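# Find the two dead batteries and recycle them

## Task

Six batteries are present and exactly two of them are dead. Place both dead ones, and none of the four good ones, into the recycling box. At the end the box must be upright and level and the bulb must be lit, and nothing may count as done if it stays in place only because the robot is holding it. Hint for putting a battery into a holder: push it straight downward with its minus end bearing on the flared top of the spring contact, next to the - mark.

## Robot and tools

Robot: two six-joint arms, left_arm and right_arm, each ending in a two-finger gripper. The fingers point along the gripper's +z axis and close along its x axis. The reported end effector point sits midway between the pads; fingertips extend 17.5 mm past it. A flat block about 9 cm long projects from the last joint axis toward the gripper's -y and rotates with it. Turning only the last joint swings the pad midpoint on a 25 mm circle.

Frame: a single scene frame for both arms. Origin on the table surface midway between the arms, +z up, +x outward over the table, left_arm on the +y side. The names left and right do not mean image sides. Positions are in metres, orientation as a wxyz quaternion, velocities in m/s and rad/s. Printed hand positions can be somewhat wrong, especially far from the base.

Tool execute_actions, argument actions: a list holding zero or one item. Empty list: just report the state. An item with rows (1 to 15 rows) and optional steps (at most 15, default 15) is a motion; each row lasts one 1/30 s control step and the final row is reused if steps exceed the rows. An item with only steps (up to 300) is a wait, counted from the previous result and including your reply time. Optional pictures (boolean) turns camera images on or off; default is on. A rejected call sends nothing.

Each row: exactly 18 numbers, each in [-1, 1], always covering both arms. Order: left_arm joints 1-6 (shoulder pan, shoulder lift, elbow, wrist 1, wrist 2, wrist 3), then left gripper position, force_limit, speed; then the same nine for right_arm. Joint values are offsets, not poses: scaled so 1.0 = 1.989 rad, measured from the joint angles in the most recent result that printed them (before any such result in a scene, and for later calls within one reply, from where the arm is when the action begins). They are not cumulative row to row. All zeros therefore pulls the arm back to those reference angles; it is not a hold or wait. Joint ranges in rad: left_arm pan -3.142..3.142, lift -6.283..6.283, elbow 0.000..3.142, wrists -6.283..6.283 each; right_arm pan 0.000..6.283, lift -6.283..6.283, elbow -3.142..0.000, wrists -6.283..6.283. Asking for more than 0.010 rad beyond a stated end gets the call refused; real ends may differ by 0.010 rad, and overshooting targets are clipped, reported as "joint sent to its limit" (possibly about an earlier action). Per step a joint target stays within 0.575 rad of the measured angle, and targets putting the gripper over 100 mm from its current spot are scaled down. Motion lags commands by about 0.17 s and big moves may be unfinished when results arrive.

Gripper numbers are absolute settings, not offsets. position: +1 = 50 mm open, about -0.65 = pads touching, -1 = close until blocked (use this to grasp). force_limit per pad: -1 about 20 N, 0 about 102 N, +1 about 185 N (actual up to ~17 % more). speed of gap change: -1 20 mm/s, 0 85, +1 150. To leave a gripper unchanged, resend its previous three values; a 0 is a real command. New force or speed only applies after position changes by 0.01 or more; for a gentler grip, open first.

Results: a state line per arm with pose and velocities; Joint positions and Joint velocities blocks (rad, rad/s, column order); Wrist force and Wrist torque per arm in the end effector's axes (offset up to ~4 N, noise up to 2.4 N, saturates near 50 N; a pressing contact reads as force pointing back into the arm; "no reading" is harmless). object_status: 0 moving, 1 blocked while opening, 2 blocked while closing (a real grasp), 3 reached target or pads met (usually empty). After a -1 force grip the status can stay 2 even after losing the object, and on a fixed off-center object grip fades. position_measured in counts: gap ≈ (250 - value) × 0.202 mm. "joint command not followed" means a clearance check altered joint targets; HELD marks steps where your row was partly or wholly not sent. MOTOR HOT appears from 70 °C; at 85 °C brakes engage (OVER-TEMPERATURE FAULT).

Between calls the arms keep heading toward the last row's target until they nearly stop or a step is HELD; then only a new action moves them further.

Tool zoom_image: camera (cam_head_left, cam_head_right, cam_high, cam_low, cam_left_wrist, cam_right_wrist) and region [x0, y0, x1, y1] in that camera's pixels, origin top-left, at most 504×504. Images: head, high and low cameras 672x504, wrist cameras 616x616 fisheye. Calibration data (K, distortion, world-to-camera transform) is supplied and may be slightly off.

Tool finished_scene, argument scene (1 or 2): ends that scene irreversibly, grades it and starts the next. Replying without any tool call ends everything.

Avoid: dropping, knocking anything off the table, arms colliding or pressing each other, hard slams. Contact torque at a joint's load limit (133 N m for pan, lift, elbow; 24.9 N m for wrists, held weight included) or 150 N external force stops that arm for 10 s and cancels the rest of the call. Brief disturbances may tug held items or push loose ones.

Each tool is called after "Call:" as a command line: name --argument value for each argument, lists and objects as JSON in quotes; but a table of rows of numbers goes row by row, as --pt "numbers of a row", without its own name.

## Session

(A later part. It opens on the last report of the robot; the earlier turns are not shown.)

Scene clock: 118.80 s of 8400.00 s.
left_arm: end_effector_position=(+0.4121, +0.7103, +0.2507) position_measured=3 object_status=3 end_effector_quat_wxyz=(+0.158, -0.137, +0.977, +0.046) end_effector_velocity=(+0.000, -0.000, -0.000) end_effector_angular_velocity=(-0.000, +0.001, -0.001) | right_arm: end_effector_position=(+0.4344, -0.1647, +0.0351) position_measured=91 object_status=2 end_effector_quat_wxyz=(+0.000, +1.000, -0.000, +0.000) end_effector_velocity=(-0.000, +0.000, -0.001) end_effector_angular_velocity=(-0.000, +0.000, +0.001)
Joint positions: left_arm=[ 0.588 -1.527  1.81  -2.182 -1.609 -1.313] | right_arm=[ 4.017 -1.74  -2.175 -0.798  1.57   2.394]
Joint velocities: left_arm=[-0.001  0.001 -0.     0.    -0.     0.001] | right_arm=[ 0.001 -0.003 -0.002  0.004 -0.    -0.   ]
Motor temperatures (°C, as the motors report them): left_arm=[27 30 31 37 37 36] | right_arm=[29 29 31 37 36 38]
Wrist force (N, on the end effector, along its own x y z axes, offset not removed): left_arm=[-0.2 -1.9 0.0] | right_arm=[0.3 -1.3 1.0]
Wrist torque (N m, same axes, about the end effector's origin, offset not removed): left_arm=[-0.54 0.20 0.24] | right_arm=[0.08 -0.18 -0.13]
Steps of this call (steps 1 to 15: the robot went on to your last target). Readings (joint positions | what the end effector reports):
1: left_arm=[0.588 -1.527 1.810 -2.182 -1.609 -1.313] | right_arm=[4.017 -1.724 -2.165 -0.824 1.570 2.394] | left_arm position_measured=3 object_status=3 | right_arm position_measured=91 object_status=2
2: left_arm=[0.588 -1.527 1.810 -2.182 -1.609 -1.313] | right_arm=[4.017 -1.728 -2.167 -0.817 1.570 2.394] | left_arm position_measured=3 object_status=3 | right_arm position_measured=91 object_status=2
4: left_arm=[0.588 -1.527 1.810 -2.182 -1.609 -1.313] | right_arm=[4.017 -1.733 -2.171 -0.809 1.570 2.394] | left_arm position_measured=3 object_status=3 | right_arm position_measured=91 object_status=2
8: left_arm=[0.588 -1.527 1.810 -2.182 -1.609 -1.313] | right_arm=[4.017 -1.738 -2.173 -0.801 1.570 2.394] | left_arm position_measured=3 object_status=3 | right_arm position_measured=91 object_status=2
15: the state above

Call:
execute_actions --actions '[{"rows":[[0,0,0,0,0,0,1,0,0,0,0,0,0,0,0,0.74,-0.3,-0.3]],"steps":15}]' --pictures false

Call:
execute_actions --actions '[{"steps":15}]'

Scene clock: 121.20 s of 8400.00 s.
left_arm: end_effector_position=(+0.4121, +0.7103, +0.2507) position_measured=3 object_status=3 end_effector_quat_wxyz=(+0.158, -0.137, +0.977, +0.046) end_effector_velocity=(+0.000, -0.000, -0.001) end_effector_angular_velocity=(-0.000, +0.001, -0.002) | right_arm: end_effector_position=(+0.4343, -0.1648, +0.0350) position_measured=42 object_status=3 end_effector_quat_wxyz=(+0.000, +1.000, -0.000, +0.000) end_effector_velocity=(+0.000, +0.000, +0.001) end_effector_angular_velocity=(+0.001, -0.001, -0.000)
Joint positions: left_arm=[ 0.588 -1.527  1.81  -2.182 -1.609 -1.313] | right_arm=[ 4.017 -1.74  -2.175 -0.798  1.57   2.394]
Joint velocities: left_arm=[-0.001  0.001  0.     0.    -0.     0.001] | right_arm=[-0.     0.002  0.001 -0.001 -0.    -0.   ]
Motor temperatures (°C, as the motors report them): left_arm=[27 30 31 37 37 36] | right_arm=[29 29 31 37 36 38]
Wrist force (N, on the end effector, along its own x y z axes, offset not removed): left_arm=[-0.9 2.0 1.4] | right_arm=[-0.3 0.0 0.8]
Wrist torque (N m, same axes, about the end effector's origin, offset not removed): left_arm=[0.19 0.10 0.06] | right_arm=[0.06 -0.12 -0.06]
Steps of this call (steps 1 to 15: the robot went on to your last target; steps 16 to 57: nothing new was sent; steps 58 to 72: all 15 steps of this action). Readings (joint positions | what the end effector reports):
58: left_arm=[0.588 -1.527 1.810 -2.182 -1.609 -1.313] | right_arm=[4.017 -1.740 -2.175 -0.798 1.570 2.394] | left_arm position_measured=3 object_status=3 | right_arm position_measured=88 object_status=0
59: left_arm=[0.588 -1.527 1.810 -2.182 -1.609 -1.313] | right_arm=[4.017 -1.740 -2.175 -0.798 1.570 2.394] | left_arm position_measured=3 object_status=3 | right_arm position_measured=77 object_status=0
61: left_arm=[0.588 -1.527 1.810 -2.182 -1.609 -1.313] | right_arm=[4.017 -1.740 -2.175 -0.798 1.570 2.394] | left_arm position_measured=3 object_status=3 | right_arm position_measured=55 object_status=0
65: left_arm=[0.588 -1.527 1.810 -2.182 -1.609 -1.313] | right_arm=[4.017 -1.740 -2.175 -0.798 1.570 2.394] | left_arm position_measured=3 object_status=3 | right_arm position_measured=42 object_status=0
72: the state above

Scene clock: 121.70 s of 8400.00 s.
left_arm: end_effector_position=(+0.4121, +0.7103, +0.2507) position_measured=3 object_status=3 end_effector_quat_wxyz=(+0.158, -0.137, +0.977, +0.046) end_effector_velocity=(-0.000, +0.000, -0.000) end_effector_angular_velocity=(+0.000, +0.000, -0.001) | right_arm: end_effector_position=(+0.4344, -0.1647, +0.0351) position_measured=42 object_status=3 end_effector_quat_wxyz=(+0.000, +1.000, -0.000, +0.000) end_effector_velocity=(-0.000, +0.000, -0.000) end_effector_angular_velocity=(+0.000, +0.000, +0.000)
Joint positions: left_arm=[ 0.588 -1.527  1.81  -2.182 -1.609 -1.313] | right_arm=[ 4.017 -1.74  -2.175 -0.798  1.57   2.394]
Joint velocities: left_arm=[ 0.     0.    -0.     0.     0.     0.001] | right_arm=[ 0. -0. -0.  0.  0.  0.]
Motor temperatures (°C, as the motors report them): left_arm=[27 30 31 37 37 36] | right_arm=[29 29 31 37 36 38]
Wrist force (N, on the end effector, along its own x y z axes, offset not removed): left_arm=[-1.7 -1.1 -0.9] | right_arm=[-0.8 0.1 1.9]
Wrist torque (N m, same axes, about the end effector's origin, offset not removed): left_arm=[-0.55 0.58 0.26] | right_arm=[0.12 -0.06 -0.13]
Steps of this call (steps 1 to 15: the robot went on to your last target). Readings (joint positions | what the end effector reports):
1: left_arm=[0.588 -1.527 1.810 -2.182 -1.609 -1.313] | right_arm=[4.017 -1.740 -2.175 -0.798 1.570 2.394] | left_arm position_measured=3 object_status=3 | right_arm position_measured=42 object_status=3
2: left_arm=[0.588 -1.527 1.810 -2.182 -1.609 -1.313] | right_arm=[4.017 -1.740 -2.175 -0.798 1.570 2.394] | left_arm position_measured=3 object_status=3 | right_arm position_measured=42 object_status=3
4: left_arm=[0.588 -1.527 1.810 -2.182 -1.609 -1.313] | right_arm=[4.017 -1.740 -2.175 -0.798 1.570 2.394] | left_arm position_measured=3 object_status=3 | right_arm position_measured=42 object_status=3
8: left_arm=[0.588 -1.527 1.810 -2.182 -1.609 -1.313] | right_arm=[4.017 -1.740 -2.175 -0.798 1.570 2.394] | left_arm position_measured=3 object_status=3 | right_arm position_measured=42 object_status=3
15: the state above
All arms were judged still, so your last target was given up. Only a new action makes them travel on or press farther. Fingers that are still opening or closing keep moving.
camera_calibration (this result's frames):
cam_left_wrist: T_world_to_cam=[[-0.909784, -0.272231, -0.313341, 0.640698], [-0.364837, 0.88447, 0.290873, -0.546981], [0.197956, 0.378951, -0.903997, 0.0237314], [0, 0, 0, 1]] pos_world=[0.37864, 0.649213, 0.381313]
cam_right_wrist: T_world_to_cam=[[0.997673, -0.0431123, 0.0528135, -0.448867], [-0.0576329, -0.947162, 0.315535, -0.147789], [0.0364195, -0.317845, -0.947443, 0.1128], [0, 0, 0, 1]] pos_world=[0.435197, -0.123479, 0.177211]

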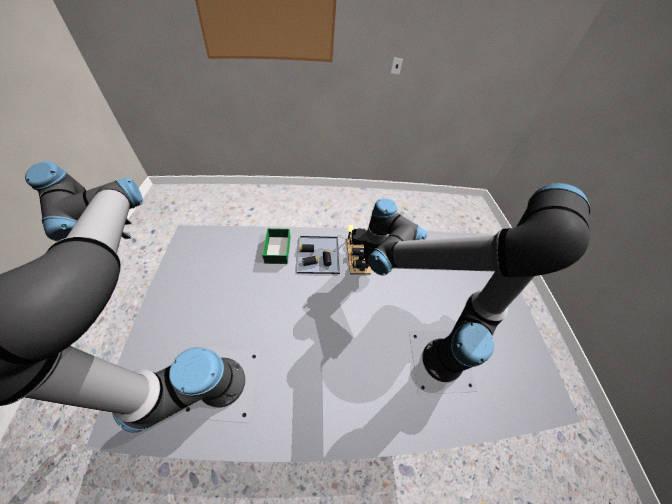

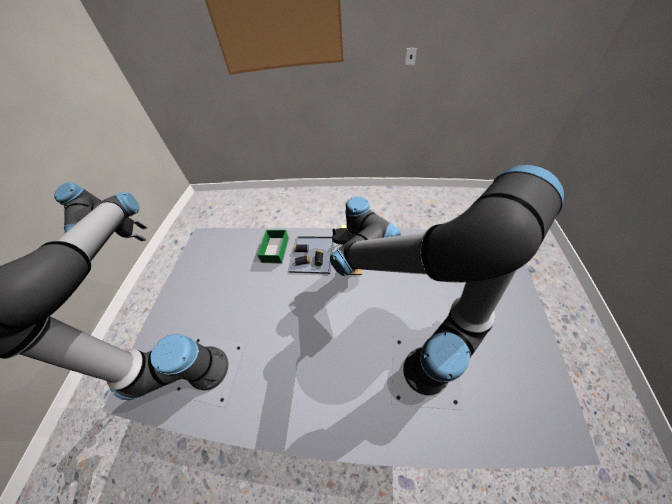

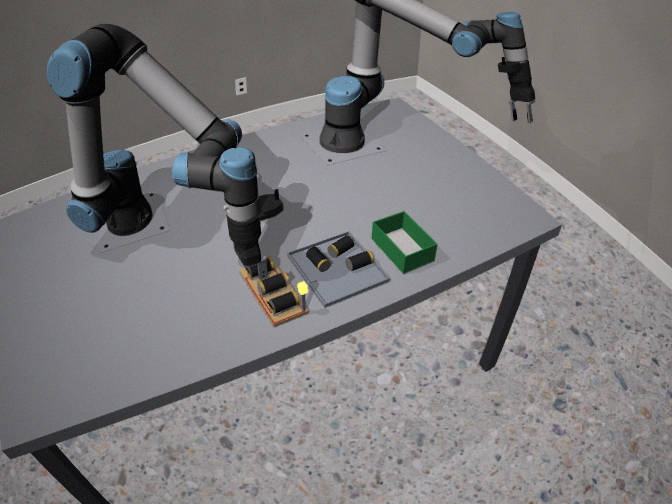

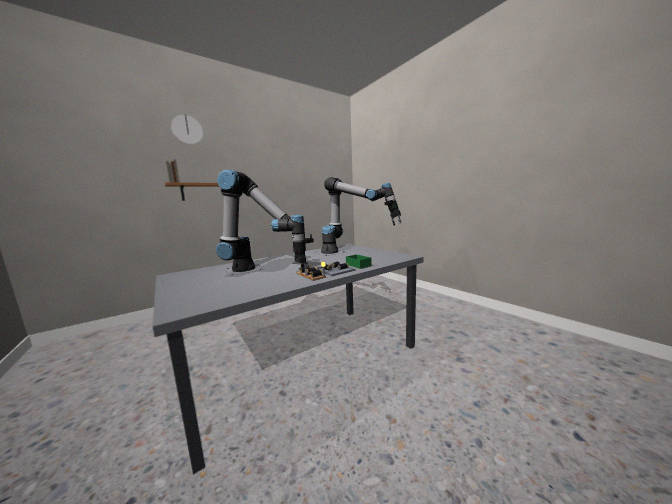

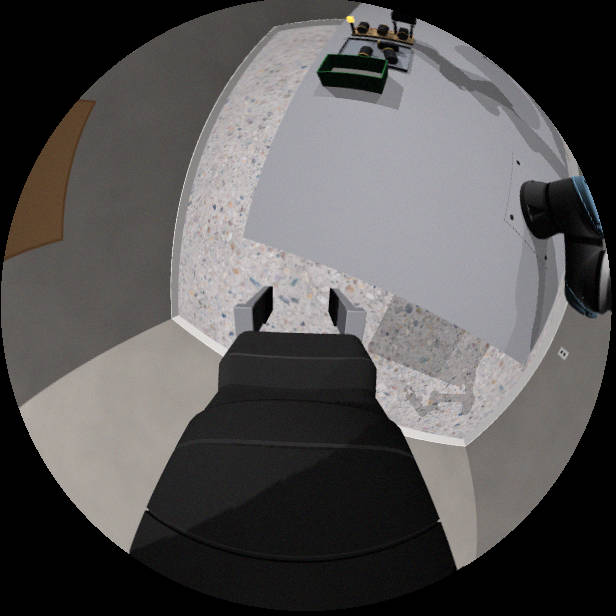

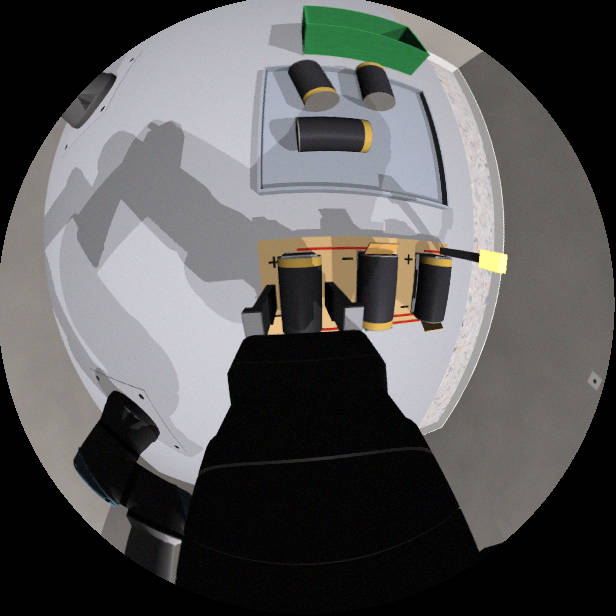

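Call:
execute_actions --actions '[{"rows":[[0,0,0,0,0,0,1,0,0,0,0.016,0.010,-0.026,0,0,0.74,-0.3,-0.3],[0,0,0,0,0,0,1,0,0,0,0.016,0.010,-0.026,0,0,0.74,-0.3,-0.3],[0,0,0,0,0,0,1,0,0,0,0.0327,0.0206,-0.053,0,0,0.74,-0.3,-0.3],[0,0,0,0,0,0,1,0,0,0,0.0327,0.0206,-0.053,0,0,0.74,-0.3,-0.3],[0,0,0,0,0,0,1,0,0,0,0.056,0.041,-0.097,0,0,0.74,-0.3,-0.3]],"steps":15}]' --pictures false

Call:
execute_actions --actions '[{"steps":12}]' --pictures false

Call:
execute_actions --actions '[{"rows":[[0,0,0,0,0,0,1,0,0,0.1037,-0.1784,0.2316,-0.0528,0,-0.0721,0.74,-0.3,-0.3]],"steps":15}]' --pictures false

Call:
execute_actions --actions '[{"steps":25}]'

Call:
zoom_image --camera "cam_right_wrist" --region '[200, 190, 400, 340]'

Scene clock: 130.17 s of 8400.00 s.
left_arm: end_effector_position=(+0.4121, +0.7103, +0.2507) position_measured=3 object_status=3 end_effector_quat_wxyz=(+0.158, -0.137, +0.977, +0.046) end_effector_velocity=(-0.000, +0.000, +0.000) end_effector_angular_velocity=(+0.001, -0.000, -0.001) | right_arm: end_effector_position=(+0.4348, -0.1642, +0.0960) position_measured=42 object_status=3 end_effector_quat_wxyz=(+0.000, +1.000, -0.000, +0.000) end_effector_velocity=(-0.002, -0.002, +0.028) end_effector_angular_velocity=(-0.002, +0.002, -0.001)
Joint positions: left_arm=[ 0.588 -1.527  1.81  -2.182 -1.609 -1.313] | right_arm=[ 4.017 -1.634 -2.097 -0.981  1.57   2.394]
Joint velocities: left_arm=[ 0.    -0.     0.     0.    -0.     0.002] | right_arm=[-0.001  0.048  0.037 -0.087  0.001 -0.   ]
Motor temperatures (°C, as the motors report them): left_arm=[27 31 31 37 37 36] | right_arm=[29 29 31 37 36 38]
Wrist force (N, on the end effector, along its own x y z axes, offset not removed): left_arm=[-1.4 -0.5 1.9] | right_arm=[-0.6 -0.3 1.1]
Wrist torque (N m, same axes, about the end effector's origin, offset not removed): left_arm=[-0.17 0.44 0.31] | right_arm=[0.06 -0.05 -0.12]
Steps of this call (steps 1 to 90: nothing new was sent; then 4.97 s passed at rest; steps 91 to 105: all 15 steps of this action). Readings (joint positions | what the end effector reports):
91: left_arm=[0.588 -1.527 1.810 -2.182 -1.609 -1.313] | right_arm=[4.017 -1.739 -2.175 -0.798 1.570 2.394] | left_arm position_measured=3 object_status=3 | right_arm position_measured=42 object_status=3
92: left_arm=[0.588 -1.527 1.810 -2.182 -1.609 -1.313] | right_arm=[4.017 -1.736 -2.172 -0.803 1.570 2.394] | left_arm position_measured=3 object_status=3 | right_arm position_measured=42 object_status=3
94: left_arm=[0.588 -1.527 1.810 -2.182 -1.609 -1.313] | right_arm=[4.017 -1.721 -2.163 -0.826 1.570 2.394] | left_arm position_measured=3 object_status=3 | right_arm position_measured=42 object_status=3
98: left_arm=[0.588 -1.527 1.810 -2.182 -1.609 -1.313] | right_arm=[4.017 -1.669 -2.125 -0.914 1.570 2.394] | left_arm position_measured=3 object_status=3 | right_arm position_measured=42 object_status=3
105: the state above

Scene clock: 130.57 s of 8400.00 s.
left_arm: end_effector_position=(+0.4121, +0.7103, +0.2507) position_measured=3 object_status=3 end_effector_quat_wxyz=(+0.158, -0.137, +0.977, +0.046) end_effector_velocity=(+0.000, -0.000, -0.000) end_effector_angular_velocity=(+0.001, +0.000, -0.002) | right_arm: end_effector_position=(+0.4346, -0.1645, +0.0992) position_measured=42 object_status=3 end_effector_quat_wxyz=(+0.000, +1.000, -0.000, +0.000) end_effector_velocity=(-0.000, -0.000, +0.000) end_effector_angular_velocity=(-0.001, +0.001, -0.000)
Joint positions: left_arm=[ 0.588 -1.527  1.81  -2.182 -1.609 -1.313] | right_arm=[ 4.017 -1.628 -2.093 -0.991  1.57   2.394]
Joint velocities: left_arm=[-0.     0.    -0.    -0.    -0.     0.002] | right_arm=[-0.     0.001  0.001 -0.003 -0.    -0.   ]
Motor temperatures (°C, as the motors report them): left_arm=[27 31 31 37 37 36] | right_arm=[29 29 31 37 36 38]
Wrist force (N, on the end effector, along its own x y z axes, offset not removed): left_arm=[0.0 -1.5 1.2] | right_arm=[0.6 -1.1 1.3]
Wrist torque (N m, same axes, about the end effector's origin, offset not removed): left_arm=[-0.53 0.40 0.17] | right_arm=[-0.17 -0.21 -0.13]
Steps of this call (steps 1 to 12: the robot went on to your last target). Readings (joint positions | what the end effector reports):
1: left_arm=[0.588 -1.527 1.810 -2.182 -1.609 -1.313] | right_arm=[4.017 -1.632 -2.096 -0.983 1.570 2.394] | left_arm position_measured=3 object_status=3 | right_arm position_measured=42 object_status=3
2: left_arm=[0.588 -1.527 1.810 -2.182 -1.609 -1.313] | right_arm=[4.017 -1.631 -2.096 -0.985 1.570 2.394] | left_arm position_measured=3 object_status=3 | right_arm position_measured=42 object_status=3
4: left_arm=[0.588 -1.527 1.810 -2.182 -1.609 -1.313] | right_arm=[4.017 -1.630 -2.095 -0.988 1.570 2.394] | left_arm position_measured=3 object_status=3 | right_arm position_measured=42 object_status=3
8: left_arm=[0.588 -1.527 1.810 -2.182 -1.609 -1.313] | right_arm=[4.017 -1.629 -2.094 -0.990 1.570 2.394] | left_arm position_measured=3 object_status=3 | right_arm position_measured=42 object_status=3
12: the state above

Scene clock: 131.07 s of 8400.00 s.
left_arm: end_effector_position=(+0.4121, +0.7103, +0.2507) position_measured=3 object_status=3 end_effector_quat_wxyz=(+0.158, -0.137, +0.977, +0.046) end_effector_velocity=(+0.000, -0.000, -0.001) end_effector_angular_velocity=(-0.000, +0.001, -0.001) | right_arm: end_effector_position=(+0.4547, +0.0313, +0.1014) position_measured=42 object_status=3 end_effector_quat_wxyz=(+0.001, +0.988, +0.157, -0.001) end_effector_velocity=(+0.000, +0.203, -0.007) end_effector_angular_velocity=(+0.026, -0.016, +0.287)
Joint positions: left_arm=[ 0.588 -1.527  1.81  -2.182 -1.609 -1.313] | right_arm=[ 4.203 -1.946 -1.683 -1.086  1.57   2.264]
Joint velocities: left_arm=[-0.     0.001  0.    -0.    -0.     0.001] | right_arm=[ 0.172 -0.317  0.429 -0.083  0.    -0.116]
Motor temperatures (°C, as the motors report them): left_arm=[27 31 31 37 37 36] | right_arm=[29 29 31 37 36 38]
Wrist force (N, on the end effector, along its own x y z axes, offset not removed): left_arm=[-1.2 -0.2 0.8] | right_arm=[0.0 -2.8 2.7]
Wrist torque (N m, same axes, about the end effector's origin, offset not removed): left_arm=[-0.37 0.22 0.11] | right_arm=[-0.23 -0.16 -0.20]
Steps of this call (steps 1 to 15: all 15 steps of this action). Readings (joint positions | what the end effector reports):
1: left_arm=[0.588 -1.527 1.810 -2.182 -1.609 -1.313] | right_arm=[4.017 -1.628 -2.093 -0.991 1.570 2.394] | left_arm position_measured=3 object_status=3 | right_arm position_measured=42 object_status=3
2: left_arm=[0.588 -1.527 1.810 -2.182 -1.609 -1.313] | right_arm=[4.022 -1.634 -2.087 -0.995 1.570 2.389] | left_arm position_measured=3 object_status=3 | right_arm position_measured=42 object_status=3
4: left_arm=[0.588 -1.527 1.810 -2.182 -1.609 -1.313] | right_arm=[4.055 -1.682 -2.032 -1.013 1.570 2.365] | left_arm position_measured=3 object_status=3 | right_arm position_measured=42 object_status=3
8: left_arm=[0.588 -1.527 1.810 -2.182 -1.609 -1.313] | right_arm=[4.117 -1.791 -1.889 -1.043 1.570 2.323] | left_arm position_measured=3 object_status=3 | right_arm position_measured=42 object_status=3
15: the state above

Scene clock: 131.90 s of 8400.00 s.
left_arm: end_effector_position=(+0.4121, +0.7103, +0.2507) position_measured=3 object_status=3 end_effector_quat_wxyz=(+0.158, -0.137, +0.977, +0.046) end_effector_velocity=(-0.000, +0.000, -0.000) end_effector_angular_velocity=(-0.000, +0.000, -0.000) | right_arm: end_effector_position=(+0.4542, +0.0549, +0.1002) position_measured=42 object_status=3 end_effector_quat_wxyz=(-0.000, +0.985, +0.174, +0.000) end_effector_velocity=(+0.000, -0.000, -0.000) end_effector_angular_velocity=(+0.000, +0.000, -0.001)
Joint positions: left_arm=[ 0.588 -1.527  1.81  -2.182 -1.609 -1.313] | right_arm=[ 4.223 -1.983 -1.633 -1.096  1.57   2.25 ]
Joint velocities: left_arm=[ 0.  0. -0.  0.  0.  0.] | right_arm=[-0.001 -0.     0.     0.     0.     0.   ]
Motor temperatures (°C, as the motors report them): left_arm=[27 31 31 37 37 36] | right_arm=[29 29 31 37 36 38]
Wrist force (N, on the end effector, along its own x y z axes, offset not removed): left_arm=[-1.4 0.0 0.2] | right_arm=[-0.2 -0.4 1.6]
Wrist torque (N m, same axes, about the end effector's origin, offset not removed): left_arm=[-0.34 0.39 0.11] | right_arm=[0.06 -0.12 -0.11]
Steps of this call (steps 1 to 25: the robot went on to your last target). Readings (joint positions | what the end effector reports):
1: left_arm=[0.588 -1.527 1.810 -2.182 -1.609 -1.313] | right_arm=[4.208 -1.955 -1.670 -1.088 1.570 2.261] | left_arm position_measured=3 object_status=3 | right_arm position_measured=42 object_status=3
2: left_arm=[0.588 -1.527 1.810 -2.182 -1.609 -1.313] | right_arm=[4.212 -1.962 -1.661 -1.090 1.570 2.258] | left_arm position_measured=3 object_status=3 | right_arm position_measured=42 object_status=3
4: left_arm=[0.588 -1.527 1.810 -2.182 -1.609 -1.313] | right_arm=[4.217 -1.971 -1.649 -1.093 1.570 2.255] | left_arm position_measured=3 object_status=3 | right_arm position_measured=42 object_status=3
8: left_arm=[0.588 -1.527 1.810 -2.182 -1.609 -1.313] | right_arm=[4.221 -1.979 -1.638 -1.095 1.570 2.252] | left_arm position_measured=3 object_status=3 | right_arm position_measured=42 object_status=3
25: the state above
camera_calibration (this result's frames):
cam_left_wrist: T_world_to_cam=[[-0.909784, -0.272231, -0.313341, 0.640698], [-0.364837, 0.88447, 0.290874, -0.546981], [0.197956, 0.378951, -0.903997, 0.0237314], [0, 0, 0, 1]] pos_world=[0.37864, 0.649213, 0.381312]
cam_right_wrist: T_world_to_cam=[[0.952078, 0.301168, 0.053343, -0.460868], [0.270141, -0.909802, 0.315093, -0.110062], [0.143428, -0.285583, -0.94756, 0.193255], [0, 0, 0, 1]] pos_world=[0.440797, 0.0938548, 0.242385]

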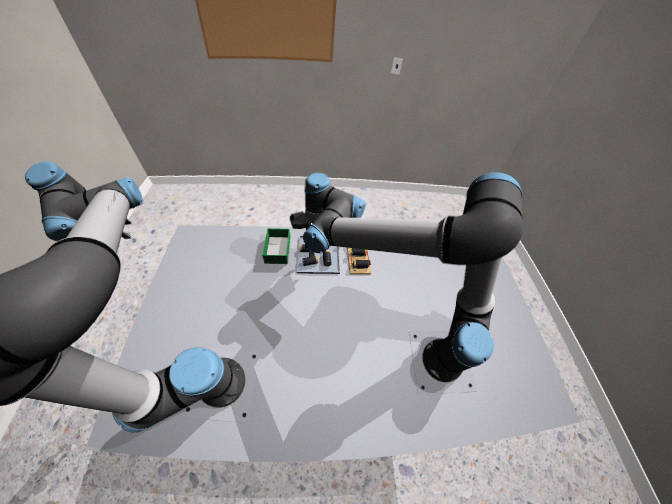

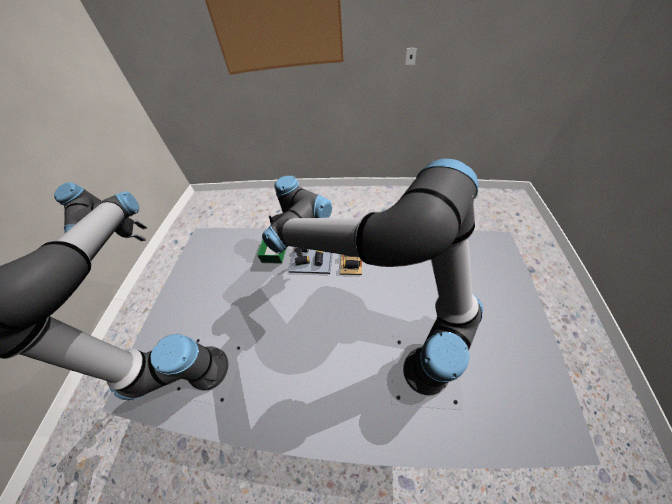

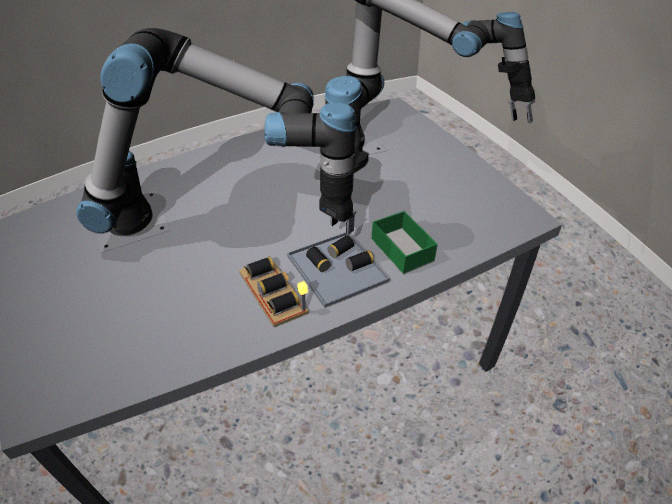

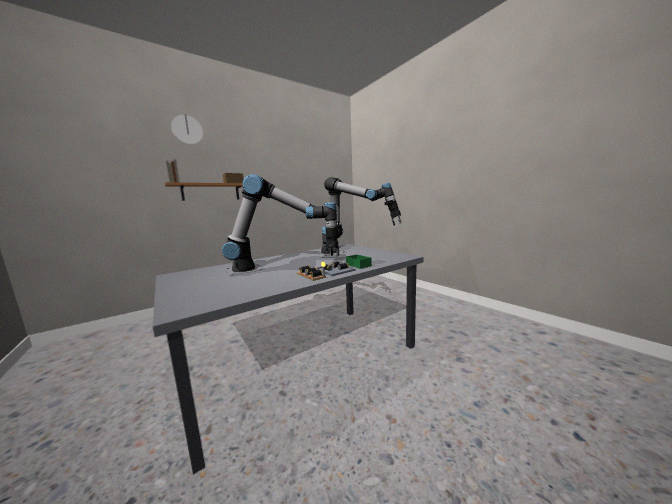

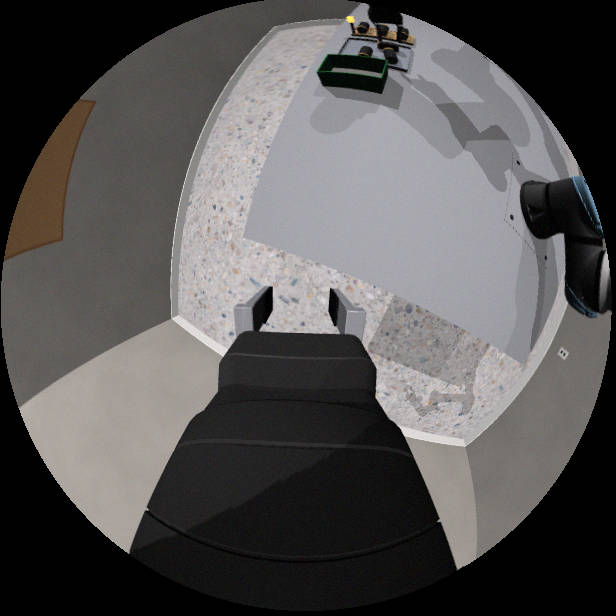

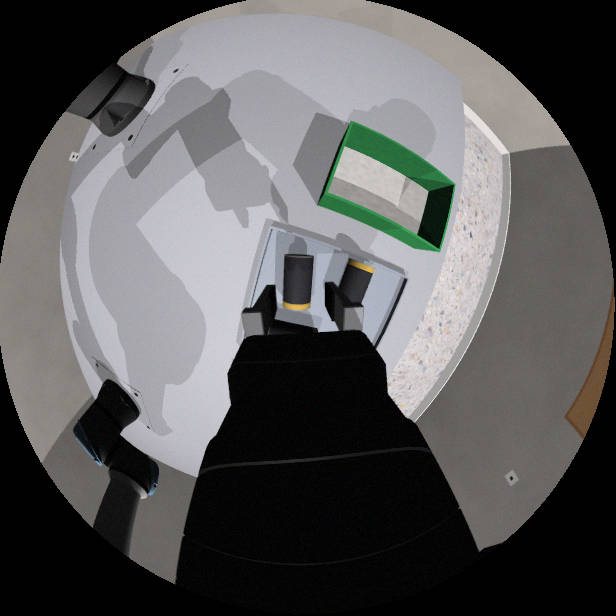

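Region (200, 190, 400, 340) of cam_right_wrist's 616x616 image, scaled by 2.520, with more detail than that image has; it fills the top 378 rows of this view, and the rest is white.

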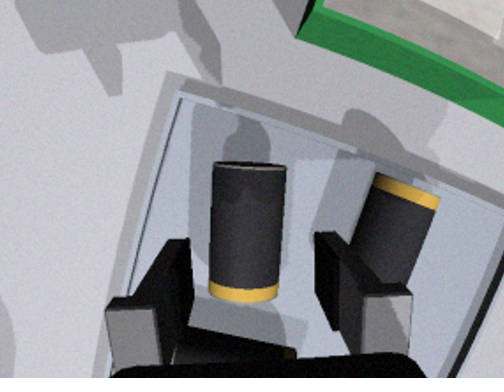

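Call:
execute_actions --actions '[{"rows":[[0,0,0,0,0,0,1,0,0,0,-0.019,-0.0307,0.0495,0,0.0305,0.74,-0.3,-0.3],[0,0,0,0,0,0,1,0,0,0,-0.019,-0.0307,0.0495,0,0.0305,0.74,-0.3,-0.3],[0,0,0,0,0,0,1,0,0,0,-0.019,-0.0307,0.0495,0,0.0305,0.74,-0.3,-0.3],[0,0,0,0,0,0,1,0,0,0,-0.019,-0.0307,0.0495,0,0.0305,0.74,-0.3,-0.3],[0,0,0,0,0,0,1,0,0,0,-0.019,-0.0307,0.0495,0,0.0305,0.74,-0.3,-0.3],[0,0,0,0,0,0,1,0,0,0,-0.019,-0.0307,0.0495,0,0.0305,0.74,-0.3,-0.3],[0,0,0,0,0,0,1,0,0,0,-0.019,-0.0307,0.0495,0,0.0305,0.74,-0.3,-0.3],[0,0,0,0,0,0,1,0,0,0,-0.019,-0.0307,0.0495,0,0.0305,0.74,-0.3,-0.3],[0,0,0,0,0,0,1,0,0,0,-0.019,-0.0307,0.0495,0,0.0305,0.74,-0.3,-0.3],[0,0,0,0,0,0,1,0,0,0,-0.03,-0.0385,0.0685,0,0.0305,0.74,-0.3,-0.3],[0,0,0,0,0,0,1,0,0,0,-0.03,-0.0385,0.0685,0,0.0305,0.74,-0.3,-0.3],[0,0,0,0,0,0,1,0,0,0,-0.03,-0.0385,0.0685,0,0.0305,0.74,-0.3,-0.3],[0,0,0,0,0,0,1,0,0,0,-0.0419,-0.0464,0.0881,0,0.0305,0.74,-0.3,-0.3]],"steps":15}]' --pictures false

Call:
execute_actions --actions '[{"steps":18}]' --pictures false

Call:
execute_actions --actions '[{"rows":[[0,0,0,0,0,0,1,0,0,0,0,0,0,0,0,-1,-0.3,-0.3]],"steps":15}]' --pictures false

Call:
execute_actions --actions '[{"rows":[[0,0,0,0,0,0,1,0,0,0,0.023,0.0157,-0.0386,0,0,-1,-0.3,-0.3],[0,0,0,0,0,0,1,0,0,0,0.023,0.0157,-0.0386,0,0,-1,-0.3,-0.3],[0,0,0,0,0,0,1,0,0,0,0.023,0.0157,-0.0386,0,0,-1,-0.3,-0.3],[0,0,0,0,0,0,1,0,0,0,0.0573,0.052,-0.1093,0,0,-1,-0.3,-0.3]],"steps":15}]' --pictures false

Call:
execute_actions --actions '[{"steps":12}]' --pictures false

Call:
execute_actions --actions '[{"rows":[[0,0,0,0,0,0,1,0,0,0.0368,-0.1497,0.2368,-0.087,0,0.1824,-1,-0.3,-0.3]],"steps":15}]' --pictures false

Call:
execute_actions --actions '[{"steps":22}]'

Scene clock: 151.10 s of 8400.00 s.
left_arm: end_effector_position=(+0.4121, +0.7103, +0.2507) position_measured=3 object_status=3 end_effector_quat_wxyz=(+0.158, -0.137, +0.977, +0.046) end_effector_velocity=(+0.001, -0.000, +0.000) end_effector_angular_velocity=(+0.001, +0.000, -0.003) | right_arm: end_effector_position=(+0.4531, +0.0513, +0.0440) position_measured=42 object_status=3 end_effector_quat_wxyz=(+0.001, +0.989, +0.145, -0.000) end_effector_velocity=(-0.001, -0.001, -0.146) end_effector_angular_velocity=(-0.003, +0.002, -0.013)
Joint positions: left_arm=[ 0.588 -1.527  1.81  -2.182 -1.609 -1.313] | right_arm=[ 4.223 -2.042 -1.708 -0.963  1.57   2.31 ]
Joint velocities: left_arm=[-0.001  0.    -0.    -0.     0.     0.002] | right_arm=[-0.    -0.196 -0.139  0.331  0.     0.013]
Motor temperatures (°C, as the motors report them): left_arm=[27 31 31 37 37 36] | right_arm=[29 29 31 37 36 38]
Wrist force (N, on the end effector, along its own x y z axes, offset not removed): left_arm=[0.8 1.3 0.3] | right_arm=[-0.2 0.7 3.2]
Wrist torque (N m, same axes, about the end effector's origin, offset not removed): left_arm=[0.12 0.11 0.23] | right_arm=[0.24 -0.08 -0.15]
Steps of this call (steps 1 to 15: the robot went on to your last target; steps 16 to 90: nothing new was sent; then 15.70 s passed at rest; steps 91 to 105: all 15 steps of this action). Readings (joint positions | what the end effector reports):
91: left_arm=[0.588 -1.527 1.810 -2.182 -1.609 -1.313] | right_arm=[4.223 -1.983 -1.633 -1.096 1.570 2.250] | left_arm position_measured=3 object_status=3 | right_arm position_measured=42 object_status=3
92: left_arm=[0.588 -1.527 1.810 -2.182 -1.609 -1.313] | right_arm=[4.223 -1.987 -1.637 -1.091 1.570 2.255] | left_arm position_measured=3 object_status=3 | right_arm position_measured=42 object_status=3
94: left_arm=[0.588 -1.527 1.810 -2.182 -1.609 -1.313] | right_arm=[4.223 -2.000 -1.659 -1.057 1.570 2.276] | left_arm position_measured=3 object_status=3 | right_arm position_measured=42 object_status=3
98: left_arm=[0.588 -1.527 1.810 -2.182 -1.609 -1.313] | right_arm=[4.223 -2.014 -1.683 -1.017 1.570 2.300] | left_arm position_measured=3 object_status=3 | right_arm position_measured=42 object_status=3
105: the state above

Scene clock: 151.70 s of 8400.00 s.
left_arm: end_effector_position=(+0.4121, +0.7103, +0.2507) position_measured=3 object_status=3 end_effector_quat_wxyz=(+0.158, -0.137, +0.977, +0.046) end_effector_velocity=(-0.000, +0.000, +0.001) end_effector_angular_velocity=(+0.001, -0.001, -0.000) | right_arm: end_effector_position=(+0.4531, +0.0512, +0.0266) position_measured=42 object_status=3 end_effector_quat_wxyz=(+0.000, +0.990, +0.144, +0.000) end_effector_velocity=(+0.000, -0.000, -0.001) end_effector_angular_velocity=(+0.000, -0.000, -0.001)
Joint positions: left_arm=[ 0.588 -1.527  1.81  -2.182 -1.609 -1.313] | right_arm=[ 4.223 -2.066 -1.725 -0.921  1.57   2.311]
Joint velocities: left_arm=[ 0.    -0.001 -0.     0.     0.     0.   ] | right_arm=[-0.    -0.001 -0.001  0.003  0.     0.   ]
Motor temperatures (°C, as the motors report them): left_arm=[27 31 31 37 37 36] | right_arm=[29 29 31 37 36 38]
Wrist force (N, on the end effector, along its own x y z axes, offset not removed): left_arm=[-3.8 -4.0 -2.1] | right_arm=[0.5 0.3 1.5]
Wrist torque (N m, same axes, about the end effector's origin, offset not removed): left_arm=[-0.93 0.79 0.25] | right_arm=[0.15 -0.27 -0.12]
Steps of this call (steps 1 to 18: the robot went on to your last target). Readings (joint positions | what the end effector reports):
1: left_arm=[0.588 -1.527 1.810 -2.182 -1.609 -1.313] | right_arm=[4.223 -2.048 -1.712 -0.953 1.570 2.310] | left_arm position_measured=3 object_status=3 | right_arm position_measured=42 object_status=3
2: left_arm=[0.588 -1.527 1.810 -2.182 -1.609 -1.313] | right_arm=[4.223 -2.053 -1.715 -0.945 1.570 2.310] | left_arm position_measured=3 object_status=3 | right_arm position_measured=42 object_status=3
4: left_arm=[0.588 -1.527 1.810 -2.182 -1.609 -1.313] | right_arm=[4.223 -2.059 -1.720 -0.934 1.570 2.311] | left_arm position_measured=3 object_status=3 | right_arm position_measured=42 object_status=3
8: left_arm=[0.588 -1.527 1.810 -2.182 -1.609 -1.313] | right_arm=[4.223 -2.064 -1.723 -0.925 1.570 2.311] | left_arm position_measured=3 object_status=3 | right_arm position_measured=42 object_status=3
18: the state above

Scene clock: 152.20 s of 8400.00 s.
left_arm: end_effector_position=(+0.4121, +0.7103, +0.2507) position_measured=3 object_status=3 end_effector_quat_wxyz=(+0.158, -0.137, +0.977, +0.046) end_effector_velocity=(-0.000, -0.000, -0.000) end_effector_angular_velocity=(-0.000, +0.001, -0.000) | right_arm: end_effector_position=(+0.4531, +0.0512, +0.0265) position_measured=91 object_status=2 end_effector_quat_wxyz=(+0.000, +0.990, +0.144, +0.000) end_effector_velocity=(-0.000, +0.000, -0.001) end_effector_angular_velocity=(-0.001, +0.001, +0.001)
Joint positions: left_arm=[ 0.588 -1.527  1.81  -2.182 -1.609 -1.313] | right_arm=[ 4.223 -2.066 -1.725 -0.921  1.57   2.311]
Joint velocities: left_arm=[ 0.    -0.     0.001  0.    -0.     0.001] | right_arm=[ 0.001 -0.001 -0.    -0.     0.    -0.   ]
Motor temperatures (°C, as the motors report them): left_arm=[27 31 31 37 37 36] | right_arm=[29 29 31 37 36 38]
Wrist force (N, on the end effector, along its own x y z axes, offset not removed): left_arm=[-0.8 -1.2 -2.9] | right_arm=[-0.6 -0.5 3.3]
Wrist torque (N m, same axes, about the end effector's origin, offset not removed): left_arm=[-0.62 0.27 0.24] | right_arm=[0.05 0.01 -0.15]
Steps of this call (steps 1 to 15: all 15 steps of this action). Readings (joint positions | what the end effector reports):
1: left_arm=[0.588 -1.527 1.810 -2.182 -1.609 -1.313] | right_arm=[4.223 -2.066 -1.725 -0.921 1.570 2.311] | left_arm position_measured=3 object_status=3 | right_arm position_measured=45 object_status=0
2: left_arm=[0.588 -1.527 1.810 -2.182 -1.609 -1.313] | right_arm=[4.223 -2.066 -1.725 -0.921 1.570 2.311] | left_arm position_measured=3 object_status=3 | right_arm position_measured=56 object_status=0
4: left_arm=[0.588 -1.527 1.810 -2.182 -1.609 -1.313] | right_arm=[4.223 -2.066 -1.725 -0.921 1.570 2.311] | left_arm position_measured=3 object_status=3 | right_arm position_measured=78 object_status=0
8: left_arm=[0.588 -1.527 1.810 -2.182 -1.609 -1.313] | right_arm=[4.223 -2.066 -1.725 -0.921 1.570 2.311] | left_arm position_measured=3 object_status=3 | right_arm position_measured=91 object_status=0
15: the state above

Scene clock: 152.70 s of 8400.00 s.
left_arm: end_effector_position=(+0.4121, +0.7103, +0.2507) position_measured=3 object_status=3 end_effector_quat_wxyz=(+0.158, -0.137, +0.977, +0.046) end_effector_velocity=(-0.000, +0.000, +0.000) end_effector_angular_velocity=(+0.000, -0.000, -0.000) | right_arm: end_effector_position=(+0.4534, +0.0517, +0.1157) position_measured=91 object_status=2 end_effector_quat_wxyz=(-0.000, +0.990, +0.144, +0.001) end_effector_velocity=(-0.002, -0.004, +0.036) end_effector_angular_velocity=(-0.007, +0.004, -0.001)
Joint positions: left_arm=[ 0.588 -1.527  1.81  -2.182 -1.609 -1.313] | right_arm=[ 4.223 -1.958 -1.627 -1.127  1.57   2.311]
Joint velocities: left_arm=[ 0.001  0.    -0.    -0.    -0.     0.001] | right_arm=[-0.001  0.043  0.042 -0.093 -0.     0.   ]
Motor temperatures (°C, as the motors report them): left_arm=[27 31 31 37 37 36] | right_arm=[29 29 31 37 36 38]
Wrist force (N, on the end effector, along its own x y z axes, offset not removed): left_arm=[-3.4 0.6 0.7] | right_arm=[-1.6 -0.5 2.8]
Wrist torque (N m, same axes, about the end effector's origin, offset not removed): left_arm=[-0.26 0.63 0.10] | right_arm=[0.00 0.16 -0.11]
Steps of this call (steps 1 to 15: all 15 steps of this action). Readings (joint positions | what the end effector reports):
1: left_arm=[0.588 -1.527 1.810 -2.182 -1.609 -1.313] | right_arm=[4.223 -2.066 -1.725 -0.921 1.570 2.311] | left_arm position_measured=3 object_status=3 | right_arm position_measured=91 object_status=2
2: left_arm=[0.588 -1.527 1.810 -2.182 -1.609 -1.313] | right_arm=[4.223 -2.062 -1.722 -0.926 1.570 2.311] | left_arm position_measured=3 object_status=3 | right_arm position_measured=91 object_status=2
4: left_arm=[0.588 -1.527 1.810 -2.182 -1.609 -1.313] | right_arm=[4.223 -2.046 -1.711 -0.953 1.570 2.311] | left_arm position_measured=3 object_status=3 | right_arm position_measured=91 object_status=2
8: left_arm=[0.588 -1.527 1.810 -2.182 -1.609 -1.313] | right_arm=[4.223 -1.990 -1.658 -1.055 1.570 2.311] | left_arm position_measured=3 object_status=3 | right_arm position_measured=91 object_status=2
15: the state above

Scene clock: 153.10 s of 8400.00 s.
left_arm: end_effector_position=(+0.4121, +0.7103, +0.2507) position_measured=3 object_status=3 end_effector_quat_wxyz=(+0.158, -0.137, +0.977, +0.046) end_effector_velocity=(-0.000, +0.000, -0.000) end_effector_angular_velocity=(-0.000, +0.000, +0.001) | right_arm: end_effector_position=(+0.4531, +0.0512, +0.1199) position_measured=91 object_status=2 end_effector_quat_wxyz=(+0.000, +0.990, +0.144, +0.000) end_effector_velocity=(+0.000, -0.000, +0.001) end_effector_angular_velocity=(+0.000, +0.000, -0.001)
Joint positions: left_arm=[ 0.588 -1.527  1.81  -2.182 -1.609 -1.313] | right_arm=[ 4.223 -1.953 -1.622 -1.138  1.57   2.311]
Joint velocities: left_arm=[ 0.     0.001  0.    -0.     0.    -0.   ] | right_arm=[-0.001  0.001  0.001 -0.003  0.     0.   ]
Motor temperatures (°C, as the motors report them): left_arm=[27 31 31 37 37 36] | right_arm=[29 29 31 37 36 38]
Wrist force (N, on the end effector, along its own x y z axes, offset not removed): left_arm=[0.2 -3.6 2.1] | right_arm=[0.9 1.1 4.1]
Wrist torque (N m, same axes, about the end effector's origin, offset not removed): left_arm=[-0.84 0.17 0.35] | right_arm=[0.28 -0.34 -0.18]
Steps of this call (steps 1 to 12: the robot went on to your last target). Readings (joint positions | what the end effector reports):
1: left_arm=[0.588 -1.527 1.810 -2.182 -1.609 -1.313] | right_arm=[4.223 -1.956 -1.625 -1.130 1.570 2.311] | left_arm position_measured=3 object_status=3 | right_arm position_measured=91 object_status=2
2: left_arm=[0.588 -1.527 1.810 -2.182 -1.609 -1.313] | right_arm=[4.223 -1.955 -1.624 -1.132 1.570 2.311] | left_arm position_measured=3 object_status=3 | right_arm position_measured=91 object_status=2
4: left_arm=[0.588 -1.527 1.810 -2.182 -1.609 -1.313] | right_arm=[4.223 -1.954 -1.623 -1.135 1.570 2.311] | left_arm position_measured=3 object_status=3 | right_arm position_measured=91 object_status=2
8: left_arm=[0.588 -1.527 1.810 -2.182 -1.609 -1.313] | right_arm=[4.223 -1.953 -1.622 -1.137 1.570 2.311] | left_arm position_measured=3 object_status=3 | right_arm position_measured=91 object_status=2
12: the state above

Scene clock: 153.60 s of 8400.00 s.
left_arm: end_effector_position=(+0.4121, +0.7103, +0.2507) position_measured=3 object_status=3 end_effector_quat_wxyz=(+0.158, -0.137, +0.977, +0.046) end_effector_velocity=(-0.000, +0.000, -0.001) end_effector_angular_velocity=(-0.001, +0.001, +0.001) | right_arm: end_effector_position=(+0.4833, +0.1917, +0.1191) position_measured=91 object_status=2 end_effector_quat_wxyz=(+0.002, +1.000, +0.008, -0.000) end_effector_velocity=(+0.017, +0.072, +0.007) end_effector_angular_velocity=(+0.028, -0.016, -0.145)
Joint positions: left_arm=[ 0.588 -1.527  1.81  -2.182 -1.609 -1.313] | right_arm=[ 4.293 -2.234 -1.179 -1.302  1.57   2.653]
Joint velocities: left_arm=[ 0.     0.001  0.     0.    -0.    -0.   ] | right_arm=[ 0.028 -0.138  0.243 -0.073 -0.     0.173]
Motor temperatures (°C, as the motors report them): left_arm=[27 31 31 37 37 36] | right_arm=[29 29 31 37 36 38]
Wrist force (N, on the end effector, along its own x y z axes, offset not removed): left_arm=[0.2 -3.7 -1.2] | right_arm=[0.4 -0.8 3.2]
Wrist torque (N m, same axes, about the end effector's origin, offset not removed): left_arm=[-0.96 0.16 0.21] | right_arm=[0.01 -0.20 -0.10]
Steps of this call (steps 1 to 15: all 15 steps of this action). Readings (joint positions | what the end effector reports):
1: left_arm=[0.588 -1.527 1.810 -2.182 -1.609 -1.313] | right_arm=[4.223 -1.953 -1.621 -1.138 1.570 2.311] | left_arm position_measured=3 object_status=3 | right_arm position_measured=91 object_status=2
2: left_arm=[0.588 -1.527 1.810 -2.182 -1.609 -1.313] | right_arm=[4.227 -1.958 -1.616 -1.144 1.570 2.317] | left_arm position_measured=3 object_status=3 | right_arm position_measured=91 object_status=2
4: left_arm=[0.588 -1.527 1.810 -2.182 -1.609 -1.313] | right_arm=[4.244 -2.011 -1.556 -1.181 1.570 2.374] | left_arm position_measured=3 object_status=3 | right_arm position_measured=91 object_status=2
8: left_arm=[0.588 -1.527 1.810 -2.182 -1.609 -1.313] | right_arm=[4.272 -2.134 -1.356 -1.249 1.570 2.527] | left_arm position_measured=3 object_status=3 | right_arm position_measured=91 object_status=2
15: the state above

Scene clock: 154.33 s of 8400.00 s.
left_arm: end_effector_position=(+0.4121, +0.7103, +0.2507) position_measured=3 object_status=3 end_effector_quat_wxyz=(+0.158, -0.137, +0.977, +0.046) end_effector_velocity=(+0.000, -0.000, -0.000) end_effector_angular_velocity=(-0.000, +0.001, -0.002) | right_arm: end_effector_position=(+0.4851, +0.2001, +0.1199) position_measured=91 object_status=2 end_effector_quat_wxyz=(-0.000, +1.000, -0.000, +0.000) end_effector_velocity=(+0.001, -0.000, +0.001) end_effector_angular_velocity=(+0.001, -0.001, -0.001)
Joint positions: left_arm=[ 0.588 -1.527  1.81  -2.182 -1.609 -1.313] | right_arm=[ 4.296 -2.25  -1.151 -1.311  1.57   2.674]
Joint velocities: left_arm=[-0.001  0.     0.     0.     0.     0.001] | right_arm=[-0.001  0.     0.     0.    -0.     0.   ]
Motor temperatures (°C, as the motors report them): left_arm=[27 31 31 37 37 36] | right_arm=[29 29 31 37 36 38]
Wrist force (N, on the end effector, along its own x y z axes, offset not removed): left_arm=[-3.7 0.9 3.2] | right_arm=[0.3 0.4 3.9]
Wrist torque (N m, same axes, about the end effector's origin, offset not removed): left_arm=[-0.13 0.93 0.17] | right_arm=[0.14 -0.25 -0.16]
Steps of this call (steps 1 to 22: the robot went on to your last target). Readings (joint positions | what the end effector reports):
1: left_arm=[0.588 -1.527 1.810 -2.182 -1.609 -1.313] | right_arm=[4.294 -2.238 -1.172 -1.304 1.570 2.658] | left_arm position_measured=3 object_status=3 | right_arm position_measured=91 object_status=2
2: left_arm=[0.588 -1.527 1.810 -2.182 -1.609 -1.313] | right_arm=[4.294 -2.241 -1.167 -1.306 1.570 2.662] | left_arm position_measured=3 object_status=3 | right_arm position_measured=91 object_status=2
4: left_arm=[0.588 -1.527 1.810 -2.182 -1.609 -1.313] | right_arm=[4.295 -2.245 -1.160 -1.308 1.570 2.667] | left_arm position_measured=3 object_status=3 | right_arm position_measured=91 object_status=2
8: left_arm=[0.588 -1.527 1.810 -2.182 -1.609 -1.313] | right_arm=[4.296 -2.249 -1.154 -1.310 1.570 2.672] | left_arm position_measured=3 object_status=3 | right_arm position_measured=91 object_status=2
22: the state above
camera_calibration (this result's frames):
cam_left_wrist: T_world_to_cam=[[-0.909784, -0.272231, -0.313341, 0.640698], [-0.364837, 0.88447, 0.290873, -0.546981], [0.197956, 0.378951, -0.903997, 0.0237315], [0, 0, 0, 1]] pos_world=[0.37864, 0.649213, 0.381312]
cam_right_wrist: T_world_to_cam=[[0.997625, -0.0437127, 0.0532295, -0.488164], [-0.05831, -0.94734, 0.314877, 0.17432], [0.0366622, -0.317233, -0.947639, 0.307081], [0, 0, 0, 1]] pos_world=[0.485911, 0.241218, 0.262098]

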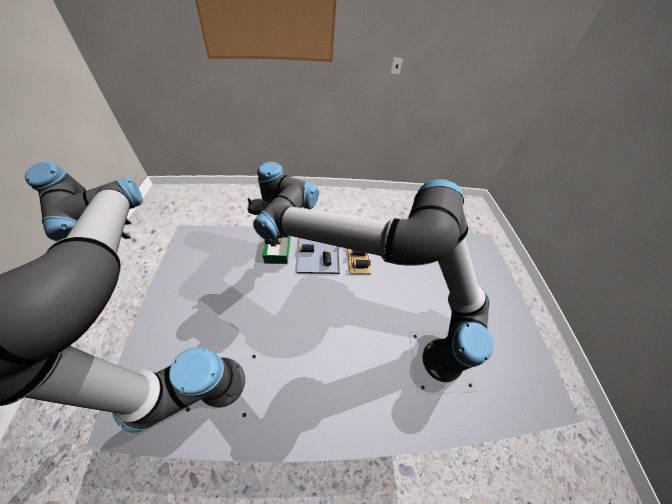

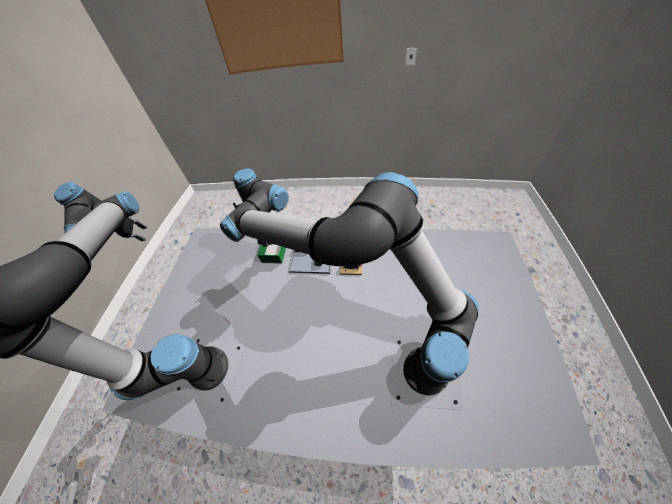

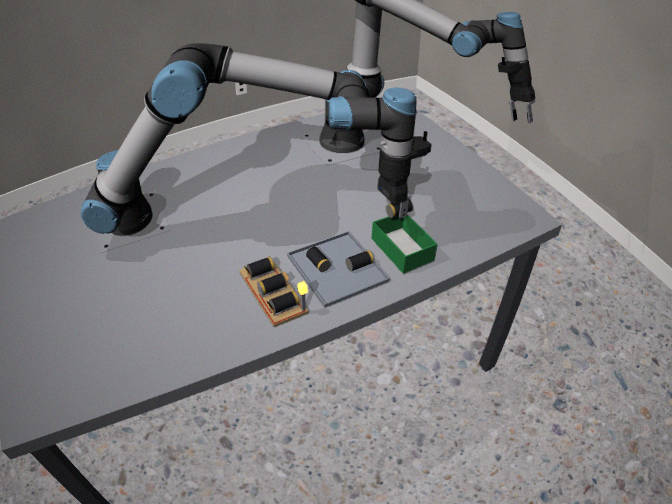

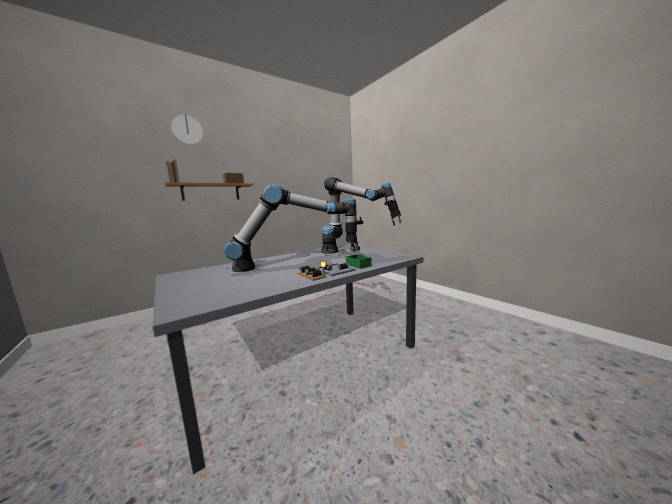

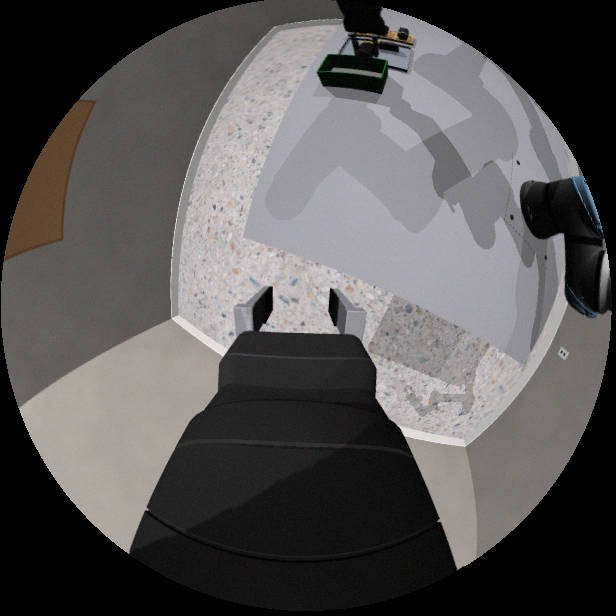

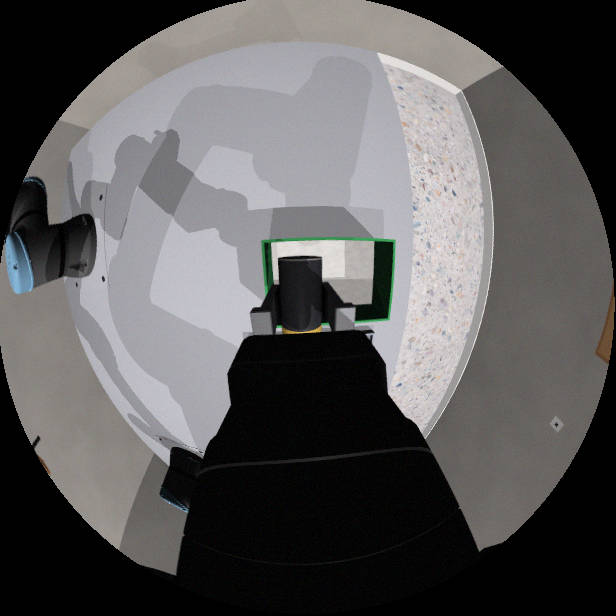

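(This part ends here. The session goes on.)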